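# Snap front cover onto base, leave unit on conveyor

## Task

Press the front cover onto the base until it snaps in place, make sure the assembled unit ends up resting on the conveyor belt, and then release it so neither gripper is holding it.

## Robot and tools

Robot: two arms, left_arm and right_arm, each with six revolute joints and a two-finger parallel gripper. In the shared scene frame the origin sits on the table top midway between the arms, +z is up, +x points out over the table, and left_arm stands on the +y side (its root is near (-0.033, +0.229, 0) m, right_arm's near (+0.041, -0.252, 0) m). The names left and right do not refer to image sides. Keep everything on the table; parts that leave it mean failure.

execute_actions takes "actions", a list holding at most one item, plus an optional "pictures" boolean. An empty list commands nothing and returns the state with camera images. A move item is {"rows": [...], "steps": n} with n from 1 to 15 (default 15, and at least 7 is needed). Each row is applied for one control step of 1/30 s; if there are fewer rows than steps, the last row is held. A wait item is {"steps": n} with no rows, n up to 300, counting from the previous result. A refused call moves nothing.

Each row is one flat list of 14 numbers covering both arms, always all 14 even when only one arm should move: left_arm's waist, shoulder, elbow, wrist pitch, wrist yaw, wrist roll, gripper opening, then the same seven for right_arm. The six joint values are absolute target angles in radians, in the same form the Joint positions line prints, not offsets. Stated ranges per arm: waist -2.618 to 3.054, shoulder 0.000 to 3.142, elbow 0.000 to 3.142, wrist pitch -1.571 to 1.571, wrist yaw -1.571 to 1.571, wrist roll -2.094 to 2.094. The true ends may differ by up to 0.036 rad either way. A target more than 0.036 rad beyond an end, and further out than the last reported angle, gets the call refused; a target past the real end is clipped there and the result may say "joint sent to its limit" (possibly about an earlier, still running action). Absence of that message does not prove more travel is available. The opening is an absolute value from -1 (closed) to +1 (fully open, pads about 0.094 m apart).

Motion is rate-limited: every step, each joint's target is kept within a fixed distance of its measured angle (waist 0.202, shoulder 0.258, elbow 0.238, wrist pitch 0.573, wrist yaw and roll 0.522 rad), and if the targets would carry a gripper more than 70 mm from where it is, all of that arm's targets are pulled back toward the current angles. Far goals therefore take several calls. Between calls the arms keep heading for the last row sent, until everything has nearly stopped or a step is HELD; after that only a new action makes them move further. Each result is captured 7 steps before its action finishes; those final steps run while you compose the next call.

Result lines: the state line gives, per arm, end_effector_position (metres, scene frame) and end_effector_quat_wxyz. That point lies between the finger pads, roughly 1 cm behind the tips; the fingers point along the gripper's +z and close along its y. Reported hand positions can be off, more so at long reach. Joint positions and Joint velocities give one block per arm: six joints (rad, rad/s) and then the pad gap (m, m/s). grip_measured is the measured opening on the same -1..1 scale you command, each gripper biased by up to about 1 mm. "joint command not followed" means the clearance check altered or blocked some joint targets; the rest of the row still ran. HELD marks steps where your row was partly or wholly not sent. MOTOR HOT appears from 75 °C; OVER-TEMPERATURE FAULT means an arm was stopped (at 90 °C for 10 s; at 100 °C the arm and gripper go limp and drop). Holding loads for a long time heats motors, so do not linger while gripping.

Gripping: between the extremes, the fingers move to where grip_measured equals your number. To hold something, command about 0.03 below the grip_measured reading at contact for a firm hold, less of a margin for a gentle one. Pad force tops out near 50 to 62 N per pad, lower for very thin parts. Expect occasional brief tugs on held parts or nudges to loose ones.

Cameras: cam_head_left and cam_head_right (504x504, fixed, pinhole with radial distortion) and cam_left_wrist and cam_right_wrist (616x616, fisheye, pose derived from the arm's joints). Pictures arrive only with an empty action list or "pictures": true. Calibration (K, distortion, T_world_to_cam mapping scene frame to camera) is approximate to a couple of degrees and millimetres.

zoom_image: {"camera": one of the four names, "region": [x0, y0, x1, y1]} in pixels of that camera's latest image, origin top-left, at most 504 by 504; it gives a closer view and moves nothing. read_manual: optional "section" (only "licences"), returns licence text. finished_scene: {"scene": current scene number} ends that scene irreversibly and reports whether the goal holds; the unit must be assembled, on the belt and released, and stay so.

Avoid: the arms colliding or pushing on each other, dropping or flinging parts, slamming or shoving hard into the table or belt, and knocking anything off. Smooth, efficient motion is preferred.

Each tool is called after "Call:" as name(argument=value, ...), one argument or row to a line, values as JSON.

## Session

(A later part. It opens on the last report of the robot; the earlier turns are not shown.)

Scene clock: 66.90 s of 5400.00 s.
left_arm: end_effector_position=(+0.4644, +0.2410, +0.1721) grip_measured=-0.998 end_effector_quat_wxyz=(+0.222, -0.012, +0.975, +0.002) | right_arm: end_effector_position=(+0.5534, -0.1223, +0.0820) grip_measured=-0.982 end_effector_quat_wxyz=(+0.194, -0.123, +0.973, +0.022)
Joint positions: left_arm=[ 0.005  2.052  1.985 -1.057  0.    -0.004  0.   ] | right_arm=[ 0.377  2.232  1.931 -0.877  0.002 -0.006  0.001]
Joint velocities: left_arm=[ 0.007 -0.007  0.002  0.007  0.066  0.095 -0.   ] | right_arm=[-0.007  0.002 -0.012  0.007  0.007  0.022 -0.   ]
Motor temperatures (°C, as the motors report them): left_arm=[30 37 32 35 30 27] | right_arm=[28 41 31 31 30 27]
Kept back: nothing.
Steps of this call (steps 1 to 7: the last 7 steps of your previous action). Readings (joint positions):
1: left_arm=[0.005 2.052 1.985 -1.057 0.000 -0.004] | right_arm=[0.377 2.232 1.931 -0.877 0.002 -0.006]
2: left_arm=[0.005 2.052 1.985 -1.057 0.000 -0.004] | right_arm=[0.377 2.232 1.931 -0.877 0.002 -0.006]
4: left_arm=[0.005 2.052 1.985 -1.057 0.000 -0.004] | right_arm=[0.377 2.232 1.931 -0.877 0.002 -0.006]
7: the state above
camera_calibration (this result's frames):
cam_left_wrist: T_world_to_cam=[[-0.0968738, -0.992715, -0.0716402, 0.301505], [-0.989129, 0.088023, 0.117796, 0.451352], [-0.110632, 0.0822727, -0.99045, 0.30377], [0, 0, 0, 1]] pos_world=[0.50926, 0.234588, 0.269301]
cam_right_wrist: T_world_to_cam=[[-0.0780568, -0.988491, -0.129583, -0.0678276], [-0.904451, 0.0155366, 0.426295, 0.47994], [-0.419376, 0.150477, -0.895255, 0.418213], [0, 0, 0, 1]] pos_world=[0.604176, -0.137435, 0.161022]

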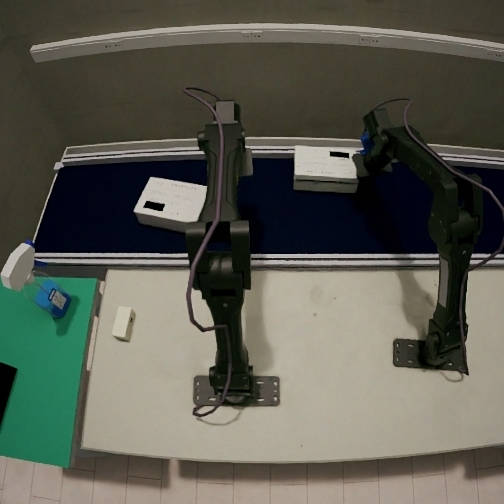

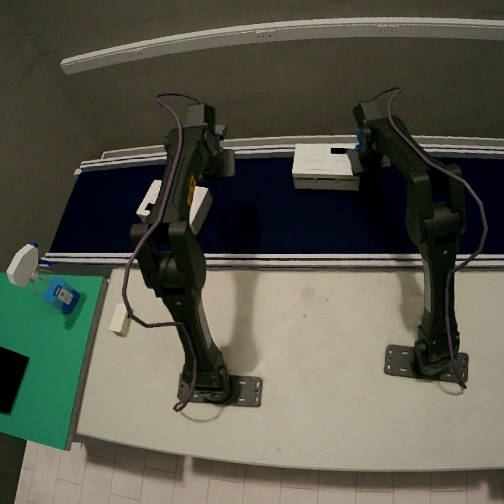

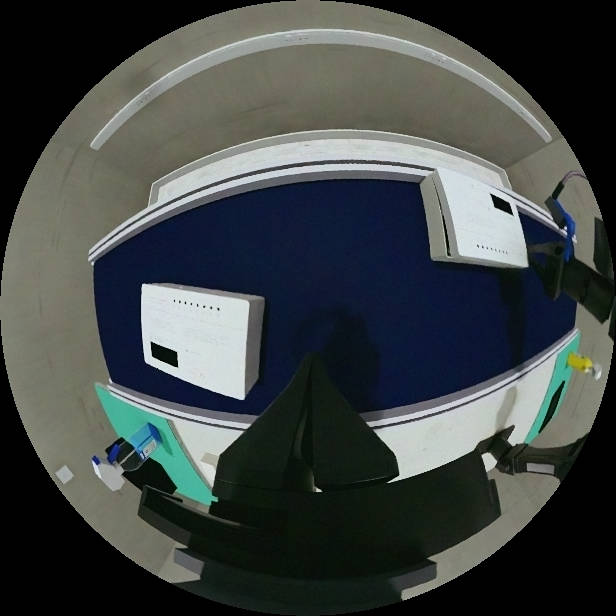

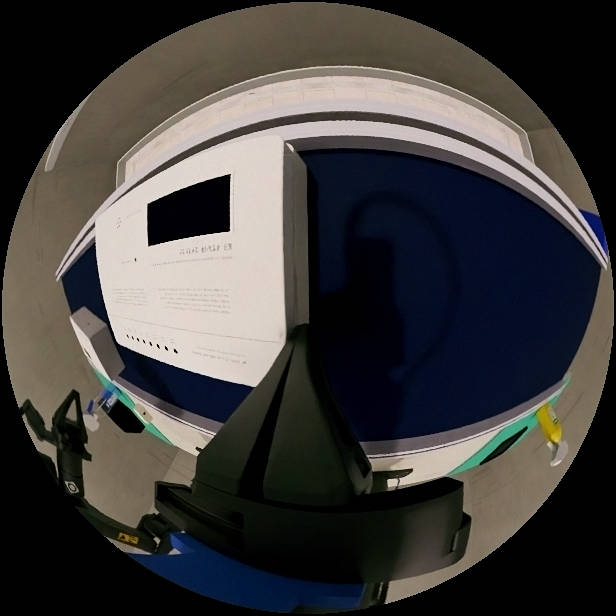

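Call:
execute_actions(
  actions=[
    {"rows":[[-0.06,2.35,2.3,-0.92,0.35,0,-1,0.37,2.225,1.95,-0.87,0,0,-1]],"steps":15},
  ],
)

Call:
execute_actions(
  actions=[
    {"rows":[[-0.08,2.52,2.33,-0.92,0.35,0,-1,0.37,2.225,1.95,-0.87,0,0,-1]],"steps":15},
  ],
)

Call:
execute_actions(
  actions=[
    {"rows":[[-0.13,2.52,2.33,-0.92,0.35,0,-1,0.37,2.225,1.95,-0.87,0,0,-1]],"steps":15},
  ],
)

Call:
execute_actions(
  actions=[],
)

Scene clock: 67.53 s of 5400.00 s.
left_arm: end_effector_position=(+0.5469, +0.1628, +0.1425) grip_measured=-0.998 end_effector_quat_wxyz=(+0.271, +0.052, +0.952, -0.130) | right_arm: end_effector_position=(+0.5534, -0.1223, +0.0820) grip_measured=-0.982 end_effector_quat_wxyz=(+0.194, -0.123, +0.973, +0.022)
Joint positions: left_arm=[-0.054  2.346  2.268 -0.933  0.26  -0.004  0.   ] | right_arm=[ 0.377  2.232  1.931 -0.877  0.002 -0.006  0.001]
Joint velocities: left_arm=[-0.252  0.505  0.002  0.022  0.491  0.022  0.001] | right_arm=[ 0.012  0.002  0.007 -0.022 -0.022 -0.037 -0.001]
Motor temperatures (°C, as the motors report them): left_arm=[30 37 32 35 30 27] | right_arm=[28 41 31 31 30 27]
Steps of this call (steps 1 to 11: the robot went on to your last target; steps 12 to 19: the first 8 steps of this action). Readings (joint positions):
12: left_arm=[0.003 2.075 2.017 -1.070 0.030 -0.004] | right_arm=[0.377 2.232 1.931 -0.877 0.002 -0.006]
13: left_arm=[0.001 2.117 2.078 -1.060 0.069 -0.004] | right_arm=[0.377 2.232 1.931 -0.877 0.002 -0.006]
15: left_arm=[-0.015 2.219 2.200 -1.008 0.147 -0.004] | right_arm=[0.377 2.232 1.931 -0.877 0.002 -0.006]
19: the state above

Scene clock: 68.03 s of 5400.00 s.
left_arm: end_effector_position=(+0.5548, +0.1402, +0.0636) grip_measured=-0.998 end_effector_quat_wxyz=(+0.216, +0.061, +0.960, -0.168) | right_arm: end_effector_position=(+0.5534, -0.1223, +0.0820) grip_measured=-0.982 end_effector_quat_wxyz=(+0.194, -0.123, +0.973, +0.022)
Joint positions: left_arm=[-0.071  2.529  2.321 -0.912  0.333 -0.004  0.   ] | right_arm=[ 0.377  2.232  1.931 -0.877  0.002 -0.006  0.001]
Joint velocities: left_arm=[-0.002  0.379 -0.002 -0.066 -0.022  0.022 -0.001] | right_arm=[-0.012  0.002  0.002  0.037 -0.022  0.022  0.001]
Motor temperatures (°C, as the motors report them): left_arm=[30 37 32 35 30 27] | right_arm=[28 41 31 31 30 27]
Steps of this call (steps 1 to 7: the last 7 steps of your previous action; steps 8 to 15: the first 8 steps of this action). Readings (joint positions):
8: left_arm=[-0.066 2.385 2.283 -0.931 0.324 -0.004] | right_arm=[0.377 2.232 1.931 -0.877 0.002 -0.006]
9: left_arm=[-0.067 2.407 2.307 -0.923 0.328 -0.004] | right_arm=[0.377 2.232 1.931 -0.877 0.002 -0.006]
11: left_arm=[-0.069 2.453 2.321 -0.904 0.332 -0.004] | right_arm=[0.377 2.232 1.931 -0.877 0.002 -0.006]
15: the state above

Scene clock: 68.53 s of 5400.00 s.
left_arm: end_effector_position=(+0.5458, +0.1048, +0.0568) grip_measured=-0.998 end_effector_quat_wxyz=(+0.201, +0.089, +0.960, -0.176) | right_arm: end_effector_position=(+0.5534, -0.1223, +0.0820) grip_measured=-0.982 end_effector_quat_wxyz=(+0.194, -0.123, +0.973, +0.022)
Joint positions: left_arm=[-0.13   2.54   2.321 -0.92   0.337 -0.004  0.   ] | right_arm=[ 0.377  2.232  1.931 -0.877  0.002 -0.006  0.001]
Joint velocities: left_arm=[-0.173 -0.002 -0.007 -0.051  0.022 -0.022 -0.   ] | right_arm=[ 0.007  0.002  0.012 -0.037 -0.007 -0.022 -0.   ]
Motor temperatures (°C, as the motors report them): left_arm=[30 37 32 35 30 27] | right_arm=[28 41 31 31 30 27]
Steps of this call (steps 1 to 7: the last 7 steps of your previous action; steps 8 to 15: the first 8 steps of this action). Readings (joint positions):
8: left_arm=[-0.074 2.540 2.321 -0.920 0.334 -0.004] | right_arm=[0.377 2.232 1.931 -0.877 0.002 -0.006]
9: left_arm=[-0.079 2.540 2.321 -0.920 0.334 -0.004] | right_arm=[0.377 2.232 1.931 -0.877 0.002 -0.006]
11: left_arm=[-0.096 2.540 2.321 -0.920 0.334 -0.004] | right_arm=[0.377 2.232 1.931 -0.877 0.002 -0.006]
15: the state above

Scene clock: 68.77 s of 5400.00 s.
left_arm: end_effector_position=(+0.5449, +0.1008, +0.0570) grip_measured=-0.998 end_effector_quat_wxyz=(+0.201, +0.092, +0.959, -0.178) | right_arm: end_effector_position=(+0.5534, -0.1223, +0.0820) grip_measured=-0.982 end_effector_quat_wxyz=(+0.194, -0.123, +0.973, +0.022)
Joint positions: left_arm=[-0.137  2.54   2.321 -0.92   0.34  -0.004  0.   ] | right_arm=[ 0.377  2.232  1.931 -0.877  0.002 -0.006  0.001]
Joint velocities: left_arm=[ 0.007  0.007 -0.007  0.022  0.007 -0.022 -0.001] | right_arm=[-0.017 -0.007 -0.012 -0.022  0.037  0.022  0.   ]
Motor temperatures (°C, as the motors report them): left_arm=[30 37 32 35 30 27] | right_arm=[28 41 31 31 30 27]
Kept back: nothing.
Steps of this call (steps 1 to 7: the last 7 steps of your previous action). Readings (joint positions):
1: left_arm=[-0.135 2.540 2.321 -0.920 0.338 -0.004] | right_arm=[0.377 2.232 1.931 -0.877 0.002 -0.006]
2: left_arm=[-0.137 2.540 2.321 -0.920 0.339 -0.004] | right_arm=[0.377 2.232 1.931 -0.877 0.002 -0.006]
4: left_arm=[-0.138 2.540 2.321 -0.920 0.340 -0.004] | right_arm=[0.377 2.232 1.931 -0.877 0.002 -0.006]
7: the state above
camera_calibration (this result's frames):
cam_left_wrist: T_world_to_cam=[[-0.368154, -0.900772, 0.230374, 0.283186], [-0.916705, 0.393047, 0.071871, 0.489313], [-0.155287, -0.184725, -0.970444, 0.260288], [0, 0, 0, 1]] pos_world=[0.593232, 0.110845, 0.152189]
cam_right_wrist: T_world_to_cam=[[-0.0780568, -0.988491, -0.129583, -0.0678276], [-0.904451, 0.0155366, 0.426295, 0.47994], [-0.419376, 0.150477, -0.895255, 0.418213], [0, 0, 0, 1]] pos_world=[0.604176, -0.137435, 0.161022]

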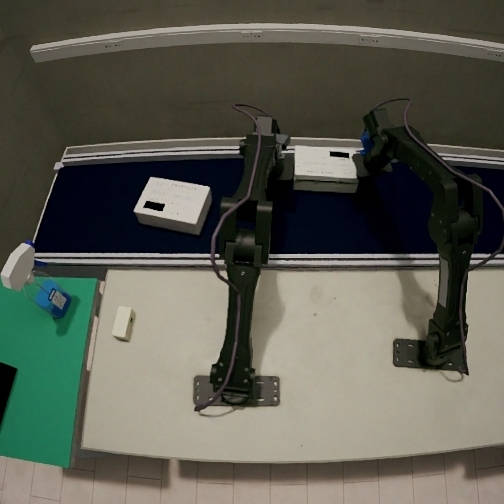

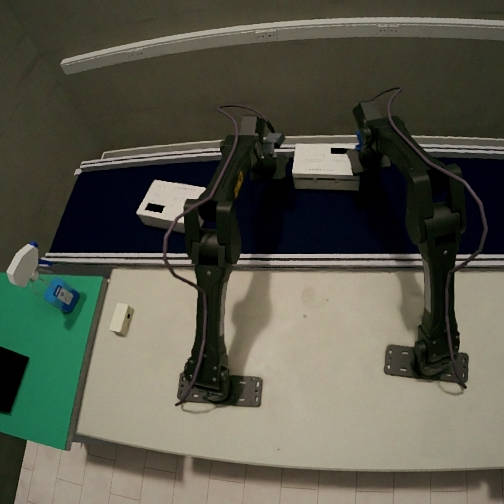

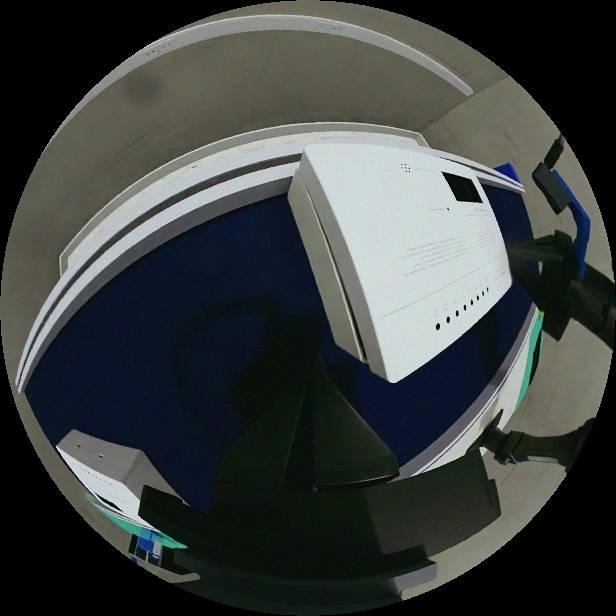

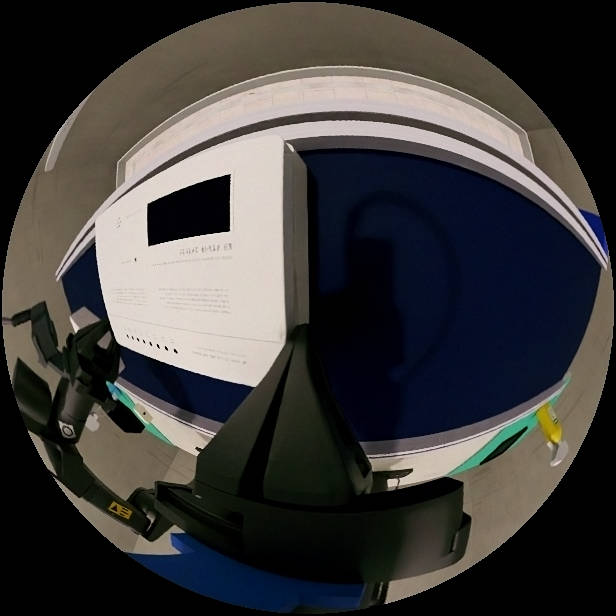

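Call:
execute_actions(
  actions=[
    {"rows":[[-0.17,2.53,2.34,-0.88,0.4,0,-1,0.38,2.225,1.95,-0.87,0,0,-1]],"steps":15},
  ],
)

Call:
execute_actions(
  actions=[
    {"rows":[[-0.2,2.53,2.34,-0.88,0.42,0,-1,0.4,2.225,1.95,-0.87,0,0,-1]],"steps":15},
  ],
)

Call:
execute_actions(
  actions=[],
)

Call:
zoom_image(
  camera="cam_head_left",
  region=[270,120,390,220],
)

Scene clock: 69.27 s of 5400.00 s.
left_arm: end_effector_position=(+0.5455, +0.0791, +0.0617) grip_measured=-0.998 end_effector_quat_wxyz=(+0.210, +0.110, +0.951, -0.197) | right_arm: end_effector_position=(+0.5535, -0.1228, +0.0820) grip_measured=-0.982 end_effector_quat_wxyz=(+0.194, -0.123, +0.973, +0.021)
Joint positions: left_arm=[-0.164  2.54   2.321 -0.892  0.372 -0.004  0.   ] | right_arm=[ 0.377  2.232  1.931 -0.877  0.005 -0.006  0.001]
Joint velocities: left_arm=[-0.042  0.007 -0.002 -0.007  0.051 -0.037  0.   ] | right_arm=[-0.002 -0.007  0.002 -0.007  0.037  0.051  0.   ]
Motor temperatures (°C, as the motors report them): left_arm=[30 38 32 35 30 27] | right_arm=[28 41 31 31 30 27]
Steps of this call (steps 1 to 7: the robot went on to your last target; steps 8 to 15: the first 8 steps of this action). Readings (joint positions):
8: left_arm=[-0.138 2.540 2.321 -0.917 0.345 -0.004] | right_arm=[0.377 2.232 1.931 -0.877 0.002 -0.006]
9: left_arm=[-0.140 2.540 2.321 -0.911 0.351 -0.004] | right_arm=[0.377 2.232 1.931 -0.877 0.002 -0.006]
11: left_arm=[-0.147 2.540 2.321 -0.901 0.362 -0.004] | right_arm=[0.377 2.232 1.931 -0.877 0.002 -0.006]
15: the state above

Scene clock: 69.77 s of 5400.00 s.
left_arm: end_effector_position=(+0.5450, +0.0760, +0.0620) grip_measured=-0.998 end_effector_quat_wxyz=(+0.210, +0.113, +0.951, -0.198) | right_arm: end_effector_position=(+0.5540, -0.1247, +0.0820) grip_measured=-0.982 end_effector_quat_wxyz=(+0.195, -0.122, +0.973, +0.014)
Joint positions: left_arm=[-0.168  2.54   2.321 -0.89   0.374 -0.004  0.   ] | right_arm=[ 0.378  2.232  1.931 -0.877  0.019 -0.006  0.001]
Joint velocities: left_arm=[-0.022 -0.007  0.007 -0.051  0.022  0.081 -0.   ] | right_arm=[ 0.002  0.007  0.002 -0.022  0.007 -0.051 -0.   ]
Motor temperatures (°C, as the motors report them): left_arm=[30 38 32 35 30 27] | right_arm=[28 41 31 31 30 27]
Steps of this call (steps 1 to 7: the last 7 steps of your previous action; steps 8 to 15: the first 8 steps of this action). Readings (joint positions):
8: left_arm=[-0.165 2.540 2.321 -0.890 0.375 -0.004] | right_arm=[0.378 2.232 1.931 -0.877 0.006 -0.006]
9: left_arm=[-0.166 2.540 2.321 -0.890 0.375 -0.004] | right_arm=[0.378 2.232 1.931 -0.877 0.009 -0.006]
11: left_arm=[-0.167 2.540 2.321 -0.890 0.374 -0.004] | right_arm=[0.378 2.232 1.931 -0.877 0.014 -0.006]
15: the state above

Scene clock: 70.00 s of 5400.00 s.
left_arm: end_effector_position=(+0.5450, +0.0760, +0.0620) grip_measured=-0.998 end_effector_quat_wxyz=(+0.210, +0.113, +0.951, -0.198) | right_arm: end_effector_position=(+0.5540, -0.1248, +0.0820) grip_measured=-0.982 end_effector_quat_wxyz=(+0.195, -0.122, +0.973, +0.014)
Joint positions: left_arm=[-0.168  2.54   2.321 -0.89   0.374 -0.004  0.   ] | right_arm=[ 0.378  2.232  1.931 -0.877  0.019 -0.006  0.001]
Joint velocities: left_arm=[ 0.002 -0.007  0.017 -0.007  0.095  0.007  0.   ] | right_arm=[ 0.017  0.012 -0.002 -0.007  0.037  0.051  0.   ]
Motor temperatures (°C, as the motors report them): left_arm=[30 38 32 35 30 27] | right_arm=[28 41 31 31 30 27]
Kept back: nothing.
Steps of this call (steps 1 to 7: the last 7 steps of your previous action). Readings (joint positions):
1: left_arm=[-0.168 2.540 2.321 -0.890 0.374 -0.004] | right_arm=[0.378 2.232 1.931 -0.877 0.019 -0.006]
2: left_arm=[-0.168 2.540 2.321 -0.890 0.374 -0.004] | right_arm=[0.378 2.232 1.931 -0.877 0.019 -0.006]
4: left_arm=[-0.168 2.540 2.321 -0.890 0.374 -0.004] | right_arm=[0.378 2.232 1.931 -0.877 0.019 -0.006]
7: the state above
camera_calibration (this result's frames):
cam_left_wrist: T_world_to_cam=[[-0.415655, -0.874029, 0.251602, 0.282294], [-0.898669, 0.437276, 0.0344015, 0.487952], [-0.140088, -0.211808, -0.967219, 0.254151], [0, 0, 0, 1]] pos_world=[0.591448, 0.0871944, 0.158008]
cam_right_wrist: T_world_to_cam=[[-0.0830803, -0.98996, -0.11435, -0.0688462], [-0.906014, 0.0272474, 0.422369, 0.483162], [-0.415013, 0.138694, -0.899182, 0.415299], [0, 0, 0, 1]] pos_world=[0.604386, -0.138919, 0.161484]

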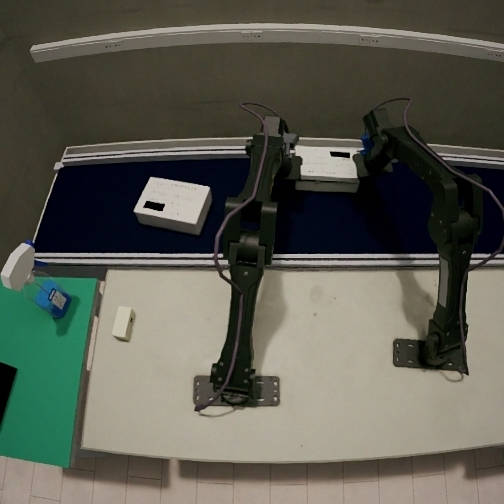

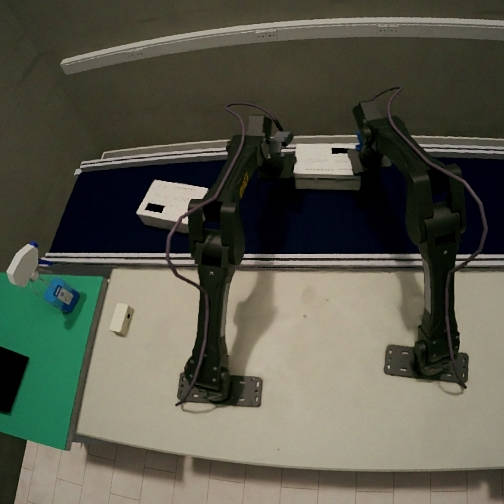

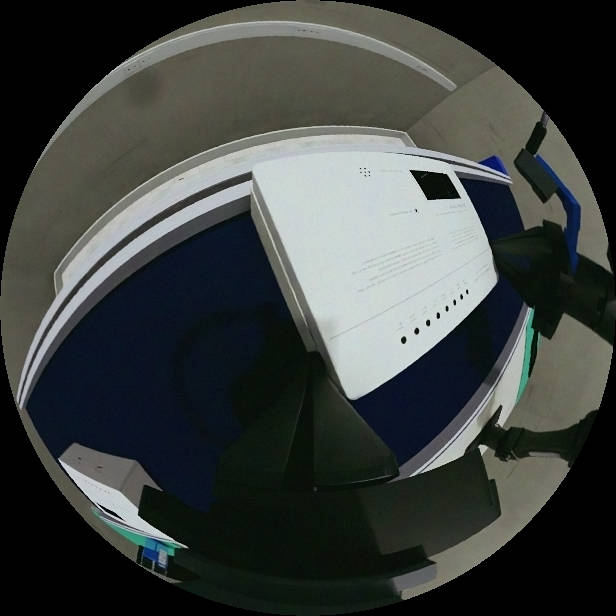

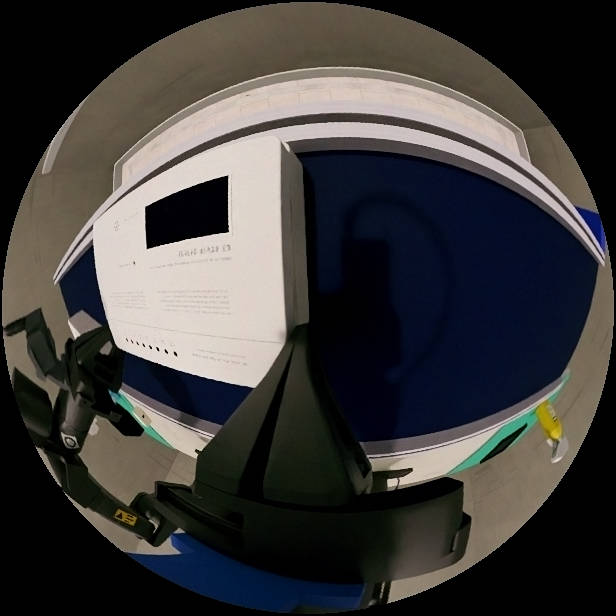

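Region (270, 120, 390, 220) of cam_head_left's 504x504 image, scaled by 4.200, with more detail than that image has.

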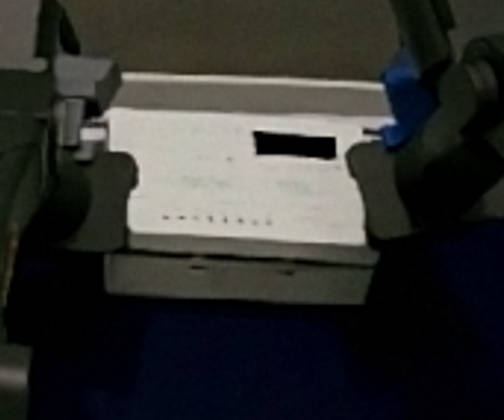

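Call:
execute_actions(
  actions=[
    {"rows":[[-0.13,2.56,2.33,-0.88,0.62,0,-1,0.39,2.225,1.95,-0.87,-0.05,0,-1]],"steps":15},
  ],
)

Call:
execute_actions(
  actions=[
    {"rows":[[-0.16,2.56,2.33,-0.88,0.66,0,-1,0.43,2.225,1.95,-0.87,-0.12,0,-1]],"steps":15},
  ],
)

Call:
execute_actions(
  actions=[
    {"rows":[[-0.05,2.5,2.33,-0.88,0.5,0,-1,0.3,2.2,1.95,-0.87,0,0,-1]],"steps":15},
  ],
)

Call:
execute_actions(
  actions=[],
)

Call:
zoom_image(
  camera="cam_head_left",
  region=[270,120,390,220],
)

Scene clock: 70.57 s of 5400.00 s.
left_arm: end_effector_position=(+0.5425, +0.0781, +0.0649) grip_measured=-0.998 end_effector_quat_wxyz=(+0.199, +0.106, +0.936, -0.271) | right_arm: end_effector_position=(+0.5533, -0.1227, +0.0819) grip_measured=-0.983 end_effector_quat_wxyz=(+0.193, -0.122, +0.973, +0.025)
Joint positions: left_arm=[-0.121  2.555  2.321 -0.89   0.539 -0.004  0.   ] | right_arm=[ 0.375  2.232  1.931 -0.878 -0.003 -0.005  0.001]
Joint velocities: left_arm=[ 0.027  0.017 -0.002  0.007  0.11   0.022 -0.   ] | right_arm=[-0.012 -0.017  0.007 -0.037 -0.022 -0.022 -0.   ]
Motor temperatures (°C, as the motors report them): left_arm=[30 38 32 35 30 27] | right_arm=[28 41 31 31 30 27]
Steps of this call (steps 1 to 9: the robot went on to your last target; steps 10 to 17: the first 8 steps of this action). Readings (joint positions):
10: left_arm=[-0.164 2.541 2.321 -0.891 0.393 -0.004] | right_arm=[0.378 2.232 1.931 -0.877 0.021 -0.006]
11: left_arm=[-0.156 2.543 2.321 -0.892 0.425 -0.004] | right_arm=[0.376 2.232 1.931 -0.878 0.019 -0.005]
13: left_arm=[-0.139 2.549 2.321 -0.890 0.484 -0.004] | right_arm=[0.375 2.232 1.931 -0.878 0.010 -0.005]
17: the state above

Scene clock: 71.07 s of 5400.00 s.
left_arm: end_effector_position=(+0.5420, +0.0771, +0.0657) grip_measured=-0.998 end_effector_quat_wxyz=(+0.198, +0.106, +0.934, -0.276) | right_arm: end_effector_position=(+0.5517, -0.1211, +0.0814) grip_measured=-0.983 end_effector_quat_wxyz=(+0.190, -0.124, +0.974, +0.026)
Joint positions: left_arm=[-0.119  2.556  2.321 -0.89   0.551 -0.004  0.   ] | right_arm=[ 0.378  2.232  1.931 -0.883 -0.006 -0.005  0.001]
Joint velocities: left_arm=[-0.007 -0.012 -0.007 -0.081 -0.037  0.007 -0.001] | right_arm=[-0.002 -0.007 -0.017 -0.081  0.022 -0.051 -0.   ]
Motor temperatures (°C, as the motors report them): left_arm=[30 38 32 35 30 27] | right_arm=[28 42 31 31 30 27]
Steps of this call (steps 1 to 7: the last 7 steps of your previous action; steps 8 to 15: the first 8 steps of this action). Readings (joint positions):
8: left_arm=[-0.119 2.556 2.321 -0.890 0.551 -0.004] | right_arm=[0.377 2.232 1.931 -0.878 -0.005 -0.005]
9: left_arm=[-0.119 2.556 2.321 -0.890 0.551 -0.004] | right_arm=[0.377 2.232 1.931 -0.879 -0.006 -0.005]
11: left_arm=[-0.119 2.556 2.321 -0.890 0.551 -0.004] | right_arm=[0.378 2.232 1.931 -0.882 -0.006 -0.005]
15: the state above

Scene clock: 71.57 s of 5400.00 s.
left_arm: end_effector_position=(+0.5562, +0.1247, +0.0838) grip_measured=-0.998 end_effector_quat_wxyz=(+0.230, +0.074, +0.938, -0.250) | right_arm: end_effector_position=(+0.5612, -0.1661, +0.0814) grip_measured=-0.983 end_effector_quat_wxyz=(+0.191, -0.081, +0.978, +0.017)
Joint positions: left_arm=[-0.048  2.519  2.321 -0.883  0.511 -0.004  0.   ] | right_arm=[ 0.291  2.232  1.931 -0.883 -0.004 -0.004  0.001]
Joint velocities: left_arm=[ 0.178 -0.085 -0.002  0.037 -0.11   0.007  0.001] | right_arm=[-0.178  0.007 -0.007  0.037 -0.051  0.022  0.   ]
Motor temperatures (°C, as the motors report them): left_arm=[30 38 32 35 30 27] | right_arm=[28 42 31 31 31 27]
Steps of this call (steps 1 to 7: the last 7 steps of your previous action; steps 8 to 15: the first 8 steps of this action). Readings (joint positions):
8: left_arm=[-0.113 2.554 2.321 -0.891 0.543 -0.004] | right_arm=[0.370 2.232 1.931 -0.883 -0.005 -0.004]
9: left_arm=[-0.108 2.551 2.321 -0.890 0.537 -0.004] | right_arm=[0.363 2.232 1.931 -0.883 -0.006 -0.004]
11: left_arm=[-0.088 2.540 2.321 -0.890 0.527 -0.004] | right_arm=[0.337 2.232 1.931 -0.883 -0.007 -0.004]
15: the state above

Scene clock: 71.80 s of 5400.00 s.
left_arm: end_effector_position=(+0.5579, +0.1292, +0.0858) grip_measured=-0.998 end_effector_quat_wxyz=(+0.234, +0.071, +0.938, -0.245) | right_arm: end_effector_position=(+0.5611, -0.1656, +0.0814) grip_measured=-0.983 end_effector_quat_wxyz=(+0.191, -0.082, +0.978, +0.016)
Joint positions: left_arm=[-0.042  2.516  2.321 -0.88   0.504 -0.004  0.   ] | right_arm=[ 0.293  2.232  1.931 -0.883 -0.002 -0.004  0.001]
Joint velocities: left_arm=[-0.002 -0.012  0.007 -0.007  0.022 -0.022  0.001] | right_arm=[ 0.017  0.002  0.012 -0.022  0.007 -0.051  0.001]
Motor temperatures (°C, as the motors report them): left_arm=[30 38 32 35 30 27] | right_arm=[28 42 31 31 31 27]
Kept back: nothing.
Steps of this call (steps 1 to 7: the last 7 steps of your previous action). Readings (joint positions):
1: left_arm=[-0.042 2.517 2.321 -0.882 0.509 -0.004] | right_arm=[0.287 2.232 1.931 -0.883 -0.003 -0.004]
2: left_arm=[-0.040 2.516 2.321 -0.881 0.506 -0.004] | right_arm=[0.286 2.232 1.931 -0.883 -0.002 -0.004]
4: left_arm=[-0.039 2.516 2.321 -0.880 0.504 -0.004] | right_arm=[0.288 2.232 1.931 -0.883 -0.002 -0.004]
7: the state above
camera_calibration (this result's frames):
cam_left_wrist: T_world_to_cam=[[-0.365161, -0.864813, 0.34461, 0.290788], [-0.925685, 0.376596, -0.0358054, 0.504379], [-0.0988136, -0.332075, -0.938063, 0.280282], [0, 0, 0, 1]] pos_world=[0.600776, 0.154605, 0.180773]
cam_right_wrist: T_world_to_cam=[[-0.162044, -0.97792, -0.131959, -0.0610298], [-0.897179, 0.0903268, 0.432333, 0.49563], [-0.410868, 0.188448, -0.892006, 0.42873], [0, 0, 0, 1]] pos_world=[0.610931, -0.185244, 0.160099]

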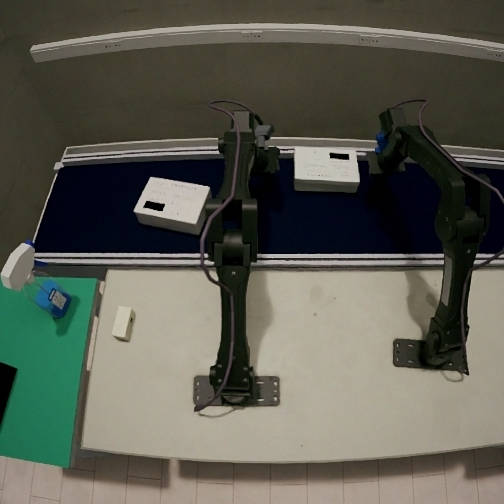

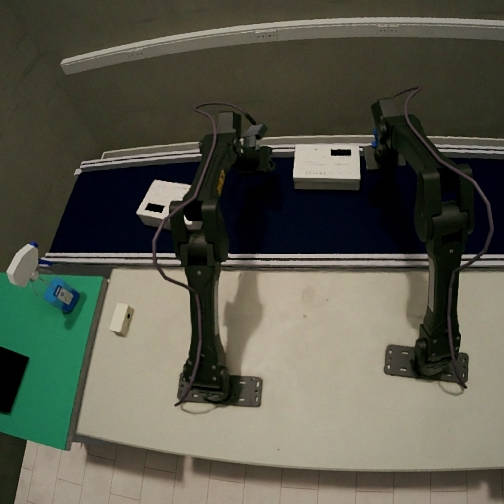

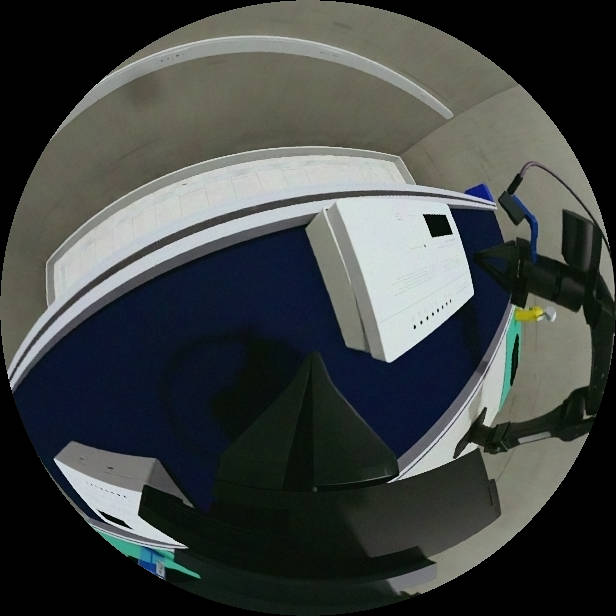

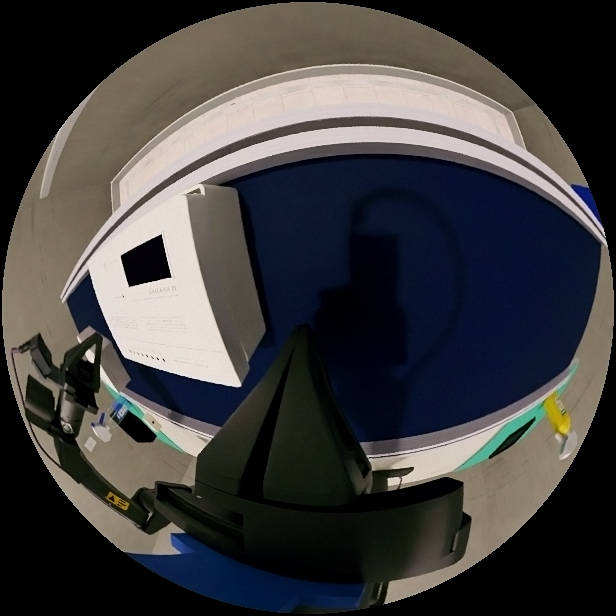

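Region (270, 120, 390, 220) of cam_head_left's 504x504 image, scaled by 4.200, with more detail than that image has.

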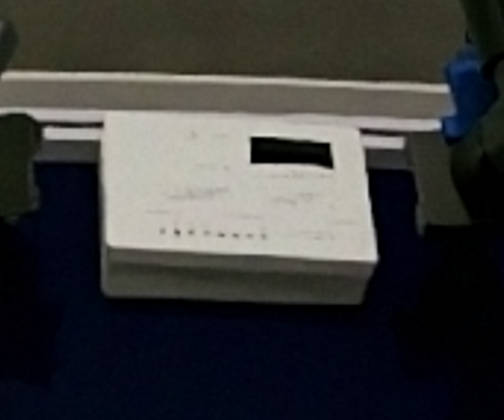

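Call:
execute_actions(
  actions=[
    {"rows":[[-0.05,2.2,2.1,-1,0,0,-1,0.2,2.1,1.95,-0.87,0,0,-1]],"steps":15},
  ],
)

Call:
execute_actions(
  actions=[
    {"rows":[[-0.41,2.2,2.1,-1,0,0,-1,0.2,2.1,1.95,-0.87,0,0,-1]],"steps":15},
  ],
)

Call:
execute_actions(
  actions=[
    {"rows":[[-0.41,2.37,2.15,-0.96,0,0,-1,0.2,2.1,1.95,-0.87,0,0,-1]],"steps":15},
  ],
)

Call:
execute_actions(
  actions=[
    {"rows":[[-0.4,2.45,2.27,-0.9,0,0,-1,0.2,2.1,1.95,-0.87,0,0,-1]],"steps":15},
  ],
)

Call:
execute_actions(
  actions=[
    {"rows":[[-0.39,2.48,2.36,-0.85,0,0,-1,0.2,2.1,1.95,-0.87,0,0,-1]],"steps":15},
  ],
)

Call:
execute_actions(
  actions=[],
)

Call:
zoom_image(
  camera="cam_right_wrist",
  region=[90,220,290,410],
)

Scene clock: 72.63 s of 5400.00 s.
left_arm: end_effector_position=(+0.5105, +0.1953, +0.1447) grip_measured=-0.998 end_effector_quat_wxyz=(+0.240, +0.025, +0.969, -0.056) | right_arm: end_effector_position=(+0.5684, -0.2187, +0.1361) grip_measured=-0.983 end_effector_quat_wxyz=(+0.245, -0.032, +0.969, +0.008)
Joint positions: left_arm=[-0.046  2.216  2.111 -0.978  0.107 -0.004  0.   ] | right_arm=[ 0.191  2.125  1.931 -0.882 -0.003 -0.004  0.001]
Joint velocities: left_arm=[-0.017 -0.755  0.007 -0.051 -0.681  0.007 -0.001] | right_arm=[-0.276 -0.291  0.081  0.022 -0.022 -0.022 -0.   ]
Motor temperatures (°C, as the motors report them): left_arm=[30 39 32 35 30 27] | right_arm=[28 42 31 31 31 27]
Steps of this call (steps 1 to 15: the robot went on to your last target; steps 16 to 17: nothing new was sent; steps 18 to 25: the first 8 steps of this action). Readings (joint positions):
18: left_arm=[-0.044 2.485 2.276 -0.869 0.441 -0.004] | right_arm=[0.289 2.226 1.931 -0.883 -0.004 -0.004]
19: left_arm=[-0.046 2.436 2.206 -0.889 0.365 -0.004] | right_arm=[0.281 2.218 1.929 -0.885 -0.007 -0.004]
21: left_arm=[-0.046 2.348 2.130 -0.946 0.253 -0.004] | right_arm=[0.252 2.189 1.929 -0.886 -0.007 -0.004]
25: the state above

Scene clock: 73.13 s of 5400.00 s.
left_arm: end_effector_position=(+0.4872, +0.0749, +0.1553) grip_measured=-0.998 end_effector_quat_wxyz=(+0.247, +0.138, +0.958, -0.037) | right_arm: end_effector_position=(+0.5702, -0.2168, +0.1455) grip_measured=-0.983 end_effector_quat_wxyz=(+0.256, -0.033, +0.966, +0.008)
Joint positions: left_arm=[-0.307  2.193  2.111 -0.984  0.    -0.004  0.   ] | right_arm=[ 0.195  2.112  1.937 -0.877 -0.    -0.004  0.001]
Joint velocities: left_arm=[-1.306  0.007 -0.012 -0.051  0.007  0.081 -0.   ] | right_arm=[-0.002 -0.012 -0.007  0.022 -0.007 -0.007 -0.001]
Motor temperatures (°C, as the motors report them): left_arm=[30 39 32 35 30 27] | right_arm=[28 42 31 32 31 27]
Steps of this call (steps 1 to 7: the last 7 steps of your previous action; steps 8 to 15: the first 8 steps of this action). Readings (joint positions):
8: left_arm=[-0.056 2.189 2.111 -0.983 0.020 -0.004] | right_arm=[0.193 2.112 1.937 -0.877 -0.000 -0.004]
9: left_arm=[-0.072 2.191 2.111 -0.984 0.011 -0.004] | right_arm=[0.195 2.112 1.937 -0.877 -0.000 -0.004]
11: left_arm=[-0.133 2.193 2.111 -0.984 0.002 -0.004] | right_arm=[0.195 2.112 1.937 -0.877 -0.000 -0.004]
15: the state above

Scene clock: 73.63 s of 5400.00 s.
left_arm: end_effector_position=(+0.4802, +0.0174, +0.0681) grip_measured=-0.998 end_effector_quat_wxyz=(+0.182, +0.190, +0.964, -0.040) | right_arm: end_effector_position=(+0.5702, -0.2168, +0.1455) grip_measured=-0.983 end_effector_quat_wxyz=(+0.256, -0.033, +0.966, +0.008)
Joint positions: left_arm=[-0.407  2.388  2.148 -0.955  0.007 -0.004  0.   ] | right_arm=[ 0.195  2.112  1.937 -0.877 -0.    -0.004  0.001]
Joint velocities: left_arm=[ 0.022  0.462 -0.007 -0.066 -0.022 -0.007  0.   ] | right_arm=[-0.027 -0.007 -0.012  0.051 -0.022  0.007  0.   ]
Motor temperatures (°C, as the motors report them): left_arm=[30 39 32 35 30 27] | right_arm=[28 42 31 32 31 27]
Steps of this call (steps 1 to 7: the last 7 steps of your previous action; steps 8 to 15: the first 8 steps of this action). Readings (joint positions):
8: left_arm=[-0.452 2.207 2.119 -0.987 0.015 -0.004] | right_arm=[0.195 2.112 1.937 -0.877 -0.000 -0.004]
9: left_arm=[-0.443 2.229 2.135 -0.978 0.015 -0.004] | right_arm=[0.195 2.112 1.937 -0.877 -0.000 -0.004]
11: left_arm=[-0.425 2.286 2.148 -0.953 0.013 -0.004] | right_arm=[0.195 2.112 1.937 -0.877 -0.000 -0.004]
15: the state above

Scene clock: 74.13 s of 5400.00 s.
left_arm: end_effector_position=(+0.5078, +0.0062, +0.0807) grip_measured=-0.998 end_effector_quat_wxyz=(+0.228, +0.188, +0.954, -0.049) | right_arm: end_effector_position=(+0.5702, -0.2168, +0.1455) grip_measured=-0.983 end_effector_quat_wxyz=(+0.256, -0.033, +0.966, +0.008)
Joint positions: left_arm=[-0.407  2.435  2.244 -0.909  0.007 -0.004  0.   ] | right_arm=[ 0.195  2.112  1.937 -0.877 -0.    -0.004  0.001]
Joint velocities: left_arm=[ 0.007  0.002 -0.002  0.11   0.007  0.022  0.   ] | right_arm=[-0.002  0.012  0.007  0.007  0.007  0.022  0.001]
Motor temperatures (°C, as the motors report them): left_arm=[30 39 32 35 30 27] | right_arm=[28 42 31 32 31 27]
Steps of this call (steps 1 to 7: the last 7 steps of your previous action; steps 8 to 15: the first 8 steps of this action). Readings (joint positions):
8: left_arm=[-0.407 2.400 2.167 -0.968 0.007 -0.004] | right_arm=[0.195 2.112 1.937 -0.877 -0.000 -0.004]
9: left_arm=[-0.407 2.416 2.199 -0.959 0.007 -0.004] | right_arm=[0.195 2.112 1.937 -0.877 -0.000 -0.004]
11: left_arm=[-0.407 2.433 2.234 -0.928 0.007 -0.004] | right_arm=[0.195 2.112 1.937 -0.877 -0.000 -0.004]
15: the state above

Scene clock: 74.63 s of 5400.00 s.
left_arm: end_effector_position=(+0.5354, +0.0001, +0.1005) grip_measured=-0.998 end_effector_quat_wxyz=(+0.279, +0.182, +0.941, -0.058) | right_arm: end_effector_position=(+0.5702, -0.2168, +0.1455) grip_measured=-0.983 end_effector_quat_wxyz=(+0.256, -0.033, +0.966, +0.008)
Joint positions: left_arm=[-0.399  2.471  2.335 -0.858  0.007 -0.004  0.   ] | right_arm=[ 0.195  2.112  1.937 -0.877 -0.    -0.004  0.001]
Joint velocities: left_arm=[ 0.017 -0.007  0.022  0.051  0.022  0.022 -0.001] | right_arm=[-0.002  0.022 -0.012  0.022 -0.051  0.037  0.   ]
Motor temperatures (°C, as the motors report them): left_arm=[30 39 33 35 30 27] | right_arm=[28 42 31 32 30 27]
Steps of this call (steps 1 to 7: the last 7 steps of your previous action; steps 8 to 15: the first 8 steps of this action). Readings (joint positions):
8: left_arm=[-0.407 2.443 2.262 -0.910 0.007 -0.004] | right_arm=[0.195 2.112 1.937 -0.877 -0.000 -0.004]
9: left_arm=[-0.406 2.458 2.291 -0.902 0.007 -0.004] | right_arm=[0.195 2.112 1.937 -0.877 -0.000 -0.004]
11: left_arm=[-0.404 2.471 2.321 -0.877 0.007 -0.004] | right_arm=[0.195 2.112 1.937 -0.877 -0.000 -0.004]
15: the state above

Scene clock: 74.87 s of 5400.00 s.
left_arm: end_effector_position=(+0.5365, +0.0004, +0.1013) grip_measured=-0.998 end_effector_quat_wxyz=(+0.281, +0.181, +0.941, -0.058) | right_arm: end_effector_position=(+0.5702, -0.2168, +0.1455) grip_measured=-0.983 end_effector_quat_wxyz=(+0.256, -0.033, +0.966, +0.008)
Joint positions: left_arm=[-0.398  2.471  2.336 -0.854  0.007 -0.004  0.   ] | right_arm=[ 0.195  2.112  1.937 -0.877 -0.    -0.004  0.001]
Joint velocities: left_arm=[ 0.002  0.002 -0.022  0.007 -0.022 -0.051 -0.001] | right_arm=[-0.002 -0.002 -0.027 -0.037  0.066 -0.007  0.   ]
Motor temperatures (°C, as the motors report them): left_arm=[30 39 33 35 30 27] | right_arm=[28 42 31 32 30 27]
Kept back: nothing.
Steps of this call (steps 1 to 7: the last 7 steps of your previous action). Readings (joint positions):
1: left_arm=[-0.399 2.471 2.336 -0.856 0.007 -0.004] | right_arm=[0.195 2.112 1.937 -0.877 -0.000 -0.004]
2: left_arm=[-0.398 2.471 2.336 -0.854 0.007 -0.004] | right_arm=[0.195 2.112 1.937 -0.877 -0.000 -0.004]
4: left_arm=[-0.398 2.471 2.336 -0.854 0.007 -0.004] | right_arm=[0.195 2.112 1.937 -0.877 -0.000 -0.004]
7: the state above
camera_calibration (this result's frames):
cam_left_wrist: T_world_to_cam=[[-0.472284, -0.877655, -0.0816697, 0.266917], [-0.879842, 0.474984, -0.0163626, 0.507022], [0.0531526, 0.0641287, -0.996525, 0.174104], [0, 0, 0, 1]] pos_world=[0.562906, -0.0177319, 0.203595]
cam_right_wrist: T_world_to_cam=[[-0.237299, -0.956337, -0.170611, -0.0479005], [-0.933107, 0.175545, 0.313839, 0.536975], [-0.270186, 0.233672, -0.934022, 0.434938], [0, 0, 0, 1]] pos_world=[0.607202, -0.241705, 0.229546]

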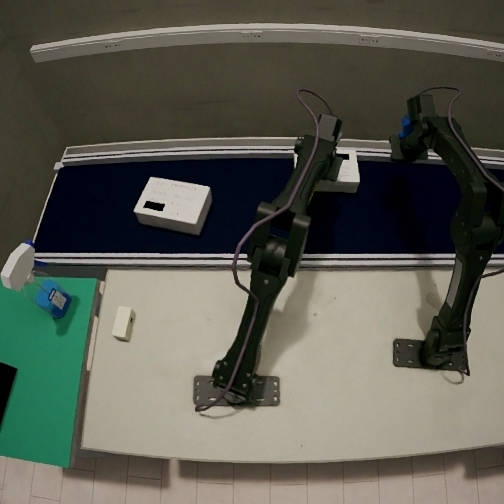

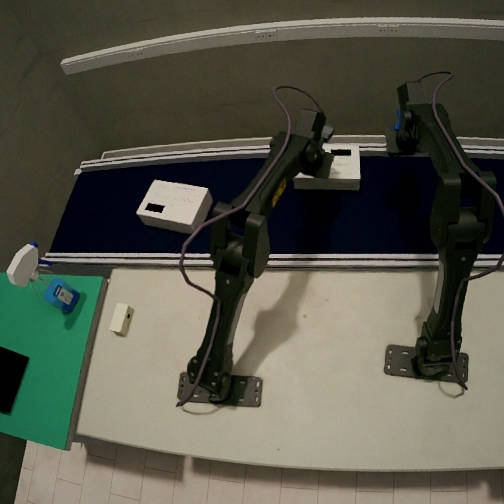

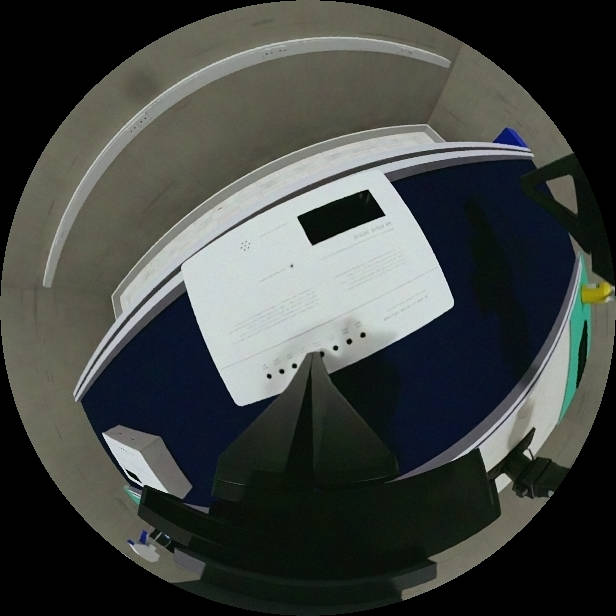

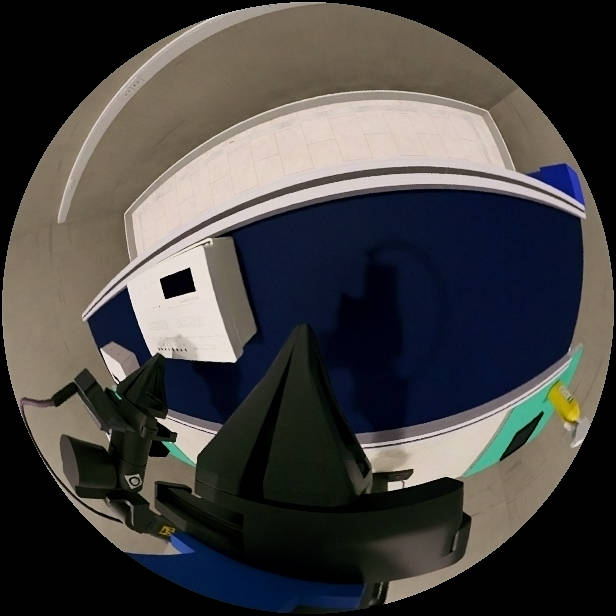

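Region (90, 220, 290, 410) of cam_right_wrist's 616x616 image, scaled by 2.520, with more detail than that image has; it fills the top 479 rows of this view, and the rest is white.

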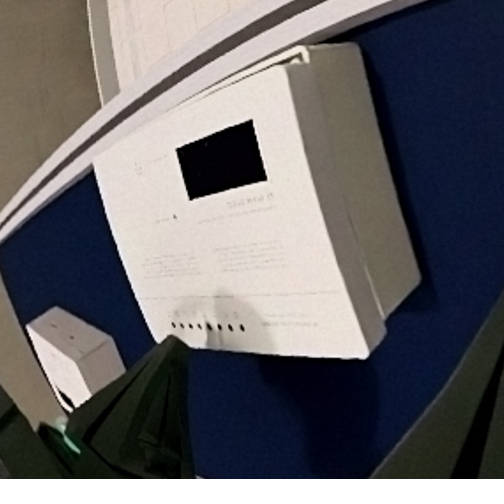

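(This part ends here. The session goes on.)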